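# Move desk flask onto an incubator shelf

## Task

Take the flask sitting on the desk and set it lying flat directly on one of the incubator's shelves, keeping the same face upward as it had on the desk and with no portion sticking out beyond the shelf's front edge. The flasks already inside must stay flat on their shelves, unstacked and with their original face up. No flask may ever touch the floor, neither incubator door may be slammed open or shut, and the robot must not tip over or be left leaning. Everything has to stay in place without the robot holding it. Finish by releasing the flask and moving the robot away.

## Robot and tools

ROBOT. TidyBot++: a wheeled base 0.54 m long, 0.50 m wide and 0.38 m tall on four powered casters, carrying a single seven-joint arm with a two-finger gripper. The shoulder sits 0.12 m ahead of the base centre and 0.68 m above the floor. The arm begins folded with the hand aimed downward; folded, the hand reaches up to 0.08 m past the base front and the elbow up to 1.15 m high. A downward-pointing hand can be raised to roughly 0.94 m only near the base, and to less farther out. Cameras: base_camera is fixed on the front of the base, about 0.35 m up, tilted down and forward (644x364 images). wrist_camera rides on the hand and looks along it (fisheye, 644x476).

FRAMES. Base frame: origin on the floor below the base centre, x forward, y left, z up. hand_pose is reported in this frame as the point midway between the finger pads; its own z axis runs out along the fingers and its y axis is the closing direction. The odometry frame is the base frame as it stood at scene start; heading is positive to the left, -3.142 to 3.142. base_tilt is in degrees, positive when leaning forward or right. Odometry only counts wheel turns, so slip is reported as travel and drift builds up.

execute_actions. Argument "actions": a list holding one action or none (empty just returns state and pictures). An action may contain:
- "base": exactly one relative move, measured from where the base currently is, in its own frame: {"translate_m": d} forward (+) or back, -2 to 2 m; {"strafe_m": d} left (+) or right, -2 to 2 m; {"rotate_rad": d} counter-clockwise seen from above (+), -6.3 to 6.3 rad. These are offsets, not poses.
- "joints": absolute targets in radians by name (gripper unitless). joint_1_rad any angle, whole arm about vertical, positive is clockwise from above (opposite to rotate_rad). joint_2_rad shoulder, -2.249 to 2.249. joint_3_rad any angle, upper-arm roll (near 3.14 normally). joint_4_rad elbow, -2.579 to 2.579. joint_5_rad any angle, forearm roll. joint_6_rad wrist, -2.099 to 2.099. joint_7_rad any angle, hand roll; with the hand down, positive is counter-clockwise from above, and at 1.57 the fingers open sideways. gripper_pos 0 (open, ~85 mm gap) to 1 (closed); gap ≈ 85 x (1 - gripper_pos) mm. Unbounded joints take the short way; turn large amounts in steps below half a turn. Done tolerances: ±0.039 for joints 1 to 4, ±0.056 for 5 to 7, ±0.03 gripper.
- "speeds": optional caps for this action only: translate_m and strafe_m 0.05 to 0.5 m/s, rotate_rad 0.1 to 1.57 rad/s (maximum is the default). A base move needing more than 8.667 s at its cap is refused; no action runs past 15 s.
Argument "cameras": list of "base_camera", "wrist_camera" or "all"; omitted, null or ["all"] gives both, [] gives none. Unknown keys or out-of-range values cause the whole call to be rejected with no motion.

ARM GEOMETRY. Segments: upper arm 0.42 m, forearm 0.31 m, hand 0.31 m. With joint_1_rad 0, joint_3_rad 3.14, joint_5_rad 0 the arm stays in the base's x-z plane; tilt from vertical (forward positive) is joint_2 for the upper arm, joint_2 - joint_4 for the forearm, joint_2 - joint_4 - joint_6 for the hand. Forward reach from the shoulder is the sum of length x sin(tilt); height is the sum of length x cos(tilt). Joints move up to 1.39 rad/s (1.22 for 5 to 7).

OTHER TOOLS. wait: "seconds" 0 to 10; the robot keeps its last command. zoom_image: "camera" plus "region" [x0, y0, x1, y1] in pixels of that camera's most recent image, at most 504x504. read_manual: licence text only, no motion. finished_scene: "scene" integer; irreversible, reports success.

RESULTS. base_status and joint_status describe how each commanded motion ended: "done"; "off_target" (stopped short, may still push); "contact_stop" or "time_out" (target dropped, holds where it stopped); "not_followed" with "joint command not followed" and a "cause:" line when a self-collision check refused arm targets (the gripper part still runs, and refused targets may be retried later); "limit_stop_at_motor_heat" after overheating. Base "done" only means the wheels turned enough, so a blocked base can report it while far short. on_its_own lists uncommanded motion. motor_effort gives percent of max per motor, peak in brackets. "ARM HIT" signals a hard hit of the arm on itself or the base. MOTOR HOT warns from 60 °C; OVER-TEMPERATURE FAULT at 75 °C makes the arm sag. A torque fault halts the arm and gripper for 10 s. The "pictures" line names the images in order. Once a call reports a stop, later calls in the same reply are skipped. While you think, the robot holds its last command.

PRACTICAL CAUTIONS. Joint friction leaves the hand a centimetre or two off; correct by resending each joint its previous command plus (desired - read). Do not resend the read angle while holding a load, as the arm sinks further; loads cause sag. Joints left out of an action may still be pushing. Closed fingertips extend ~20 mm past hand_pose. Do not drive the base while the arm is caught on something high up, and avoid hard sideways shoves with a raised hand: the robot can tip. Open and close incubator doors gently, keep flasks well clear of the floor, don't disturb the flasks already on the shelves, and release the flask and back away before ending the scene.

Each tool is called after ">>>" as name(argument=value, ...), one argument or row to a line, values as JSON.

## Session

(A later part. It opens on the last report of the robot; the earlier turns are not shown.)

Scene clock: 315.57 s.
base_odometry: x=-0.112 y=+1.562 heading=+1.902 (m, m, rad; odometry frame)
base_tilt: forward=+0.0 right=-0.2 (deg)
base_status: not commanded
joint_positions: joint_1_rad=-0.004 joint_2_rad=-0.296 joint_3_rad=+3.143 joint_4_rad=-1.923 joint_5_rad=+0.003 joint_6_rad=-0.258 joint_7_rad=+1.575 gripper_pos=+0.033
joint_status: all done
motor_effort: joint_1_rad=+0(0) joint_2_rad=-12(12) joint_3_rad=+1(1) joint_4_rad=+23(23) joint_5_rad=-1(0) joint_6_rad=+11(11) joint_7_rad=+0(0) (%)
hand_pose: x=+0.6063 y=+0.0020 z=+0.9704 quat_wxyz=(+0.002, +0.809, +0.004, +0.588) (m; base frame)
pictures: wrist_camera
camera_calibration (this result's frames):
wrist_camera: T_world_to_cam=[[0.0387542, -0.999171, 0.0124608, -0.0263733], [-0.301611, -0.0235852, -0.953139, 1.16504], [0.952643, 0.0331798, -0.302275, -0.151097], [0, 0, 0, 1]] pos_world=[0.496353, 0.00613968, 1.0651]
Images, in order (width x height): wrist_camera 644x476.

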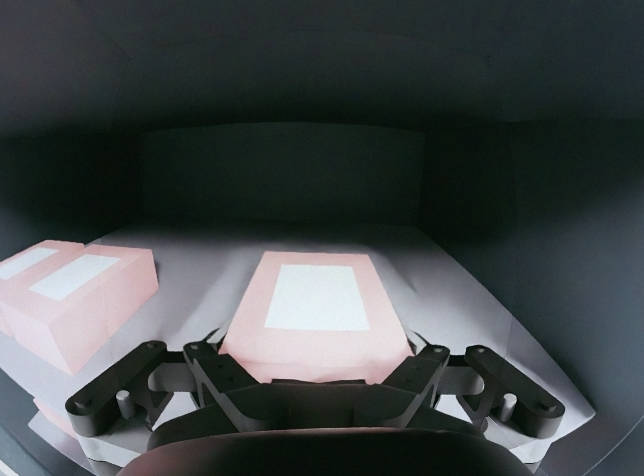

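>>> execute_actions(
  actions=[
    {"joints":{"joint_4_rad":-1.945,"joint_6_rad":-0.20}},
  ],
  cameras=[],
)

>>> execute_actions(
  actions=[
    {"joints":{"gripper_pos":0}},
  ],
  cameras=["wrist_camera"],
)

>>> execute_actions(
  actions=[
    {"base":{"translate_m":-0.3},"speeds":{"translate_m":0.15}},
  ],
  cameras=["wrist_camera"],
)

Scene clock: 331.73 s.
base_odometry: x=-0.112 y=+1.562 heading=+1.902 (m, m, rad; odometry frame)
base_tilt: forward=+0.0 right=-0.2 (deg)
base_status: not commanded
joint_positions: joint_1_rad=-0.004 joint_2_rad=-0.296 joint_3_rad=+3.143 joint_4_rad=-1.930 joint_5_rad=+0.003 joint_6_rad=-0.245 joint_7_rad=+1.575 gripper_pos=+0.033
joint_status: all done
motor_effort: joint_1_rad=+0(0) joint_2_rad=-11(11) joint_3_rad=+1(1) joint_4_rad=+22(23) joint_5_rad=-1(1) joint_6_rad=+10(10) joint_7_rad=+0(0) (%)
hand_pose: x=+0.6067 y=+0.0021 z=+0.9702 quat_wxyz=(+0.002, +0.807, +0.004, +0.590) (m; base frame)
pictures: none
No camera images: the call's "cameras" was empty. Leave "cameras" out to get every camera's image.

Scene clock: 332.83 s.
base_odometry: x=-0.112 y=+1.562 heading=+1.902 (m, m, rad; odometry frame)
base_tilt: forward=+0.0 right=-0.2 (deg)
base_status: not commanded
joint_positions: joint_1_rad=-0.004 joint_2_rad=-0.296 joint_3_rad=+3.143 joint_4_rad=-1.930 joint_5_rad=+0.003 joint_6_rad=-0.245 joint_7_rad=+1.575 gripper_pos=+0.000
joint_status: all done
motor_effort: joint_1_rad=+0(0) joint_2_rad=-10(11) joint_3_rad=+1(1) joint_4_rad=+22(23) joint_5_rad=-1(1) joint_6_rad=+10(11) joint_7_rad=+0(1) (%)
hand_pose: x=+0.6067 y=+0.0021 z=+0.9700 quat_wxyz=(+0.002, +0.807, +0.004, +0.590) (m; base frame)
pictures: wrist_camera
camera_calibration (this result's frames):
wrist_camera: T_world_to_cam=[[0.0387188, -0.99917, 0.0126854, -0.0265644], [-0.295649, -0.0235814, -0.955005, 1.16296], [0.954512, 0.0332262, -0.296317, -0.158498], [0, 0, 0, 1]] pos_world=[0.496146, 0.00614835, 1.06401]
Images, in order (width x height): wrist_camera 644x476.

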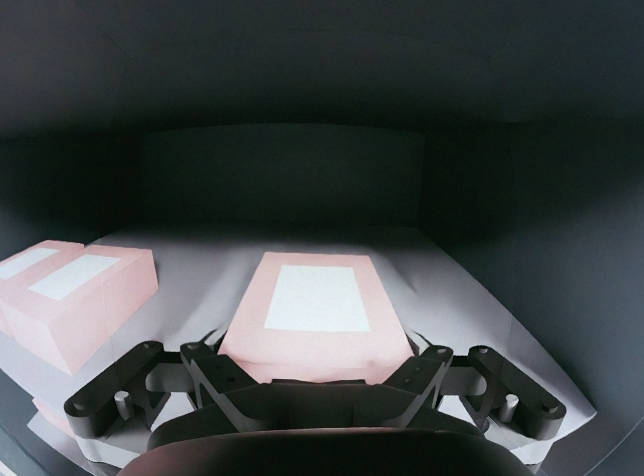

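Scene clock: 335.47 s.
base_odometry: x=-0.014 y=+1.279 heading=+1.902 (m, m, rad; odometry frame)
base_tilt: forward=+0.0 right=-0.2 (deg)
base_status: done
joint_positions: joint_1_rad=-0.004 joint_2_rad=-0.299 joint_3_rad=+3.143 joint_4_rad=-1.931 joint_5_rad=+0.003 joint_6_rad=-0.243 joint_7_rad=+1.575 gripper_pos=+0.000
joint_status: not commanded
motor_effort: joint_1_rad=+0(0) joint_2_rad=-10(15) joint_3_rad=+1(2) joint_4_rad=+22(23) joint_5_rad=-1(1) joint_6_rad=+10(11) joint_7_rad=+1(0) (%)
hand_pose: x=+0.6060 y=+0.0023 z=+0.9714 quat_wxyz=(+0.002, +0.806, +0.004, +0.592) (m; base frame)
pictures: wrist_camera
camera_calibration (this result's frames):
wrist_camera: T_world_to_cam=[[0.0391044, -0.999153, 0.0128312, -0.0267161], [-0.292306, -0.0237176, -0.956031, 1.16301], [0.955525, 0.0336343, -0.292986, -0.16126], [0, 0, 0, 1]] pos_world=[0.495089, 0.00631434, 1.06497]
Images, in order (width x height): wrist_camera 644x476.

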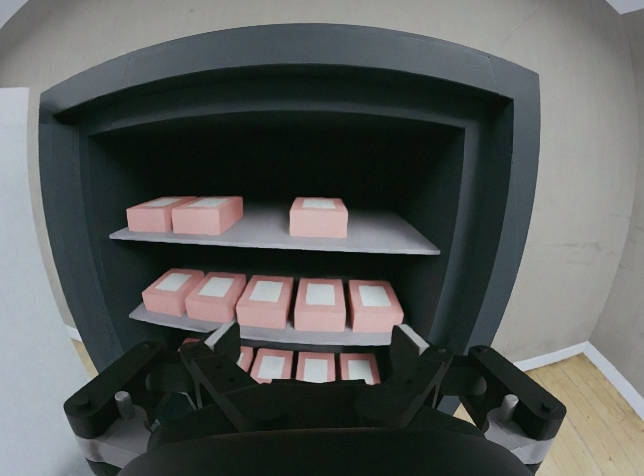

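>>> finished_scene(
  scene=1,
)

The scene is finished: the task was done.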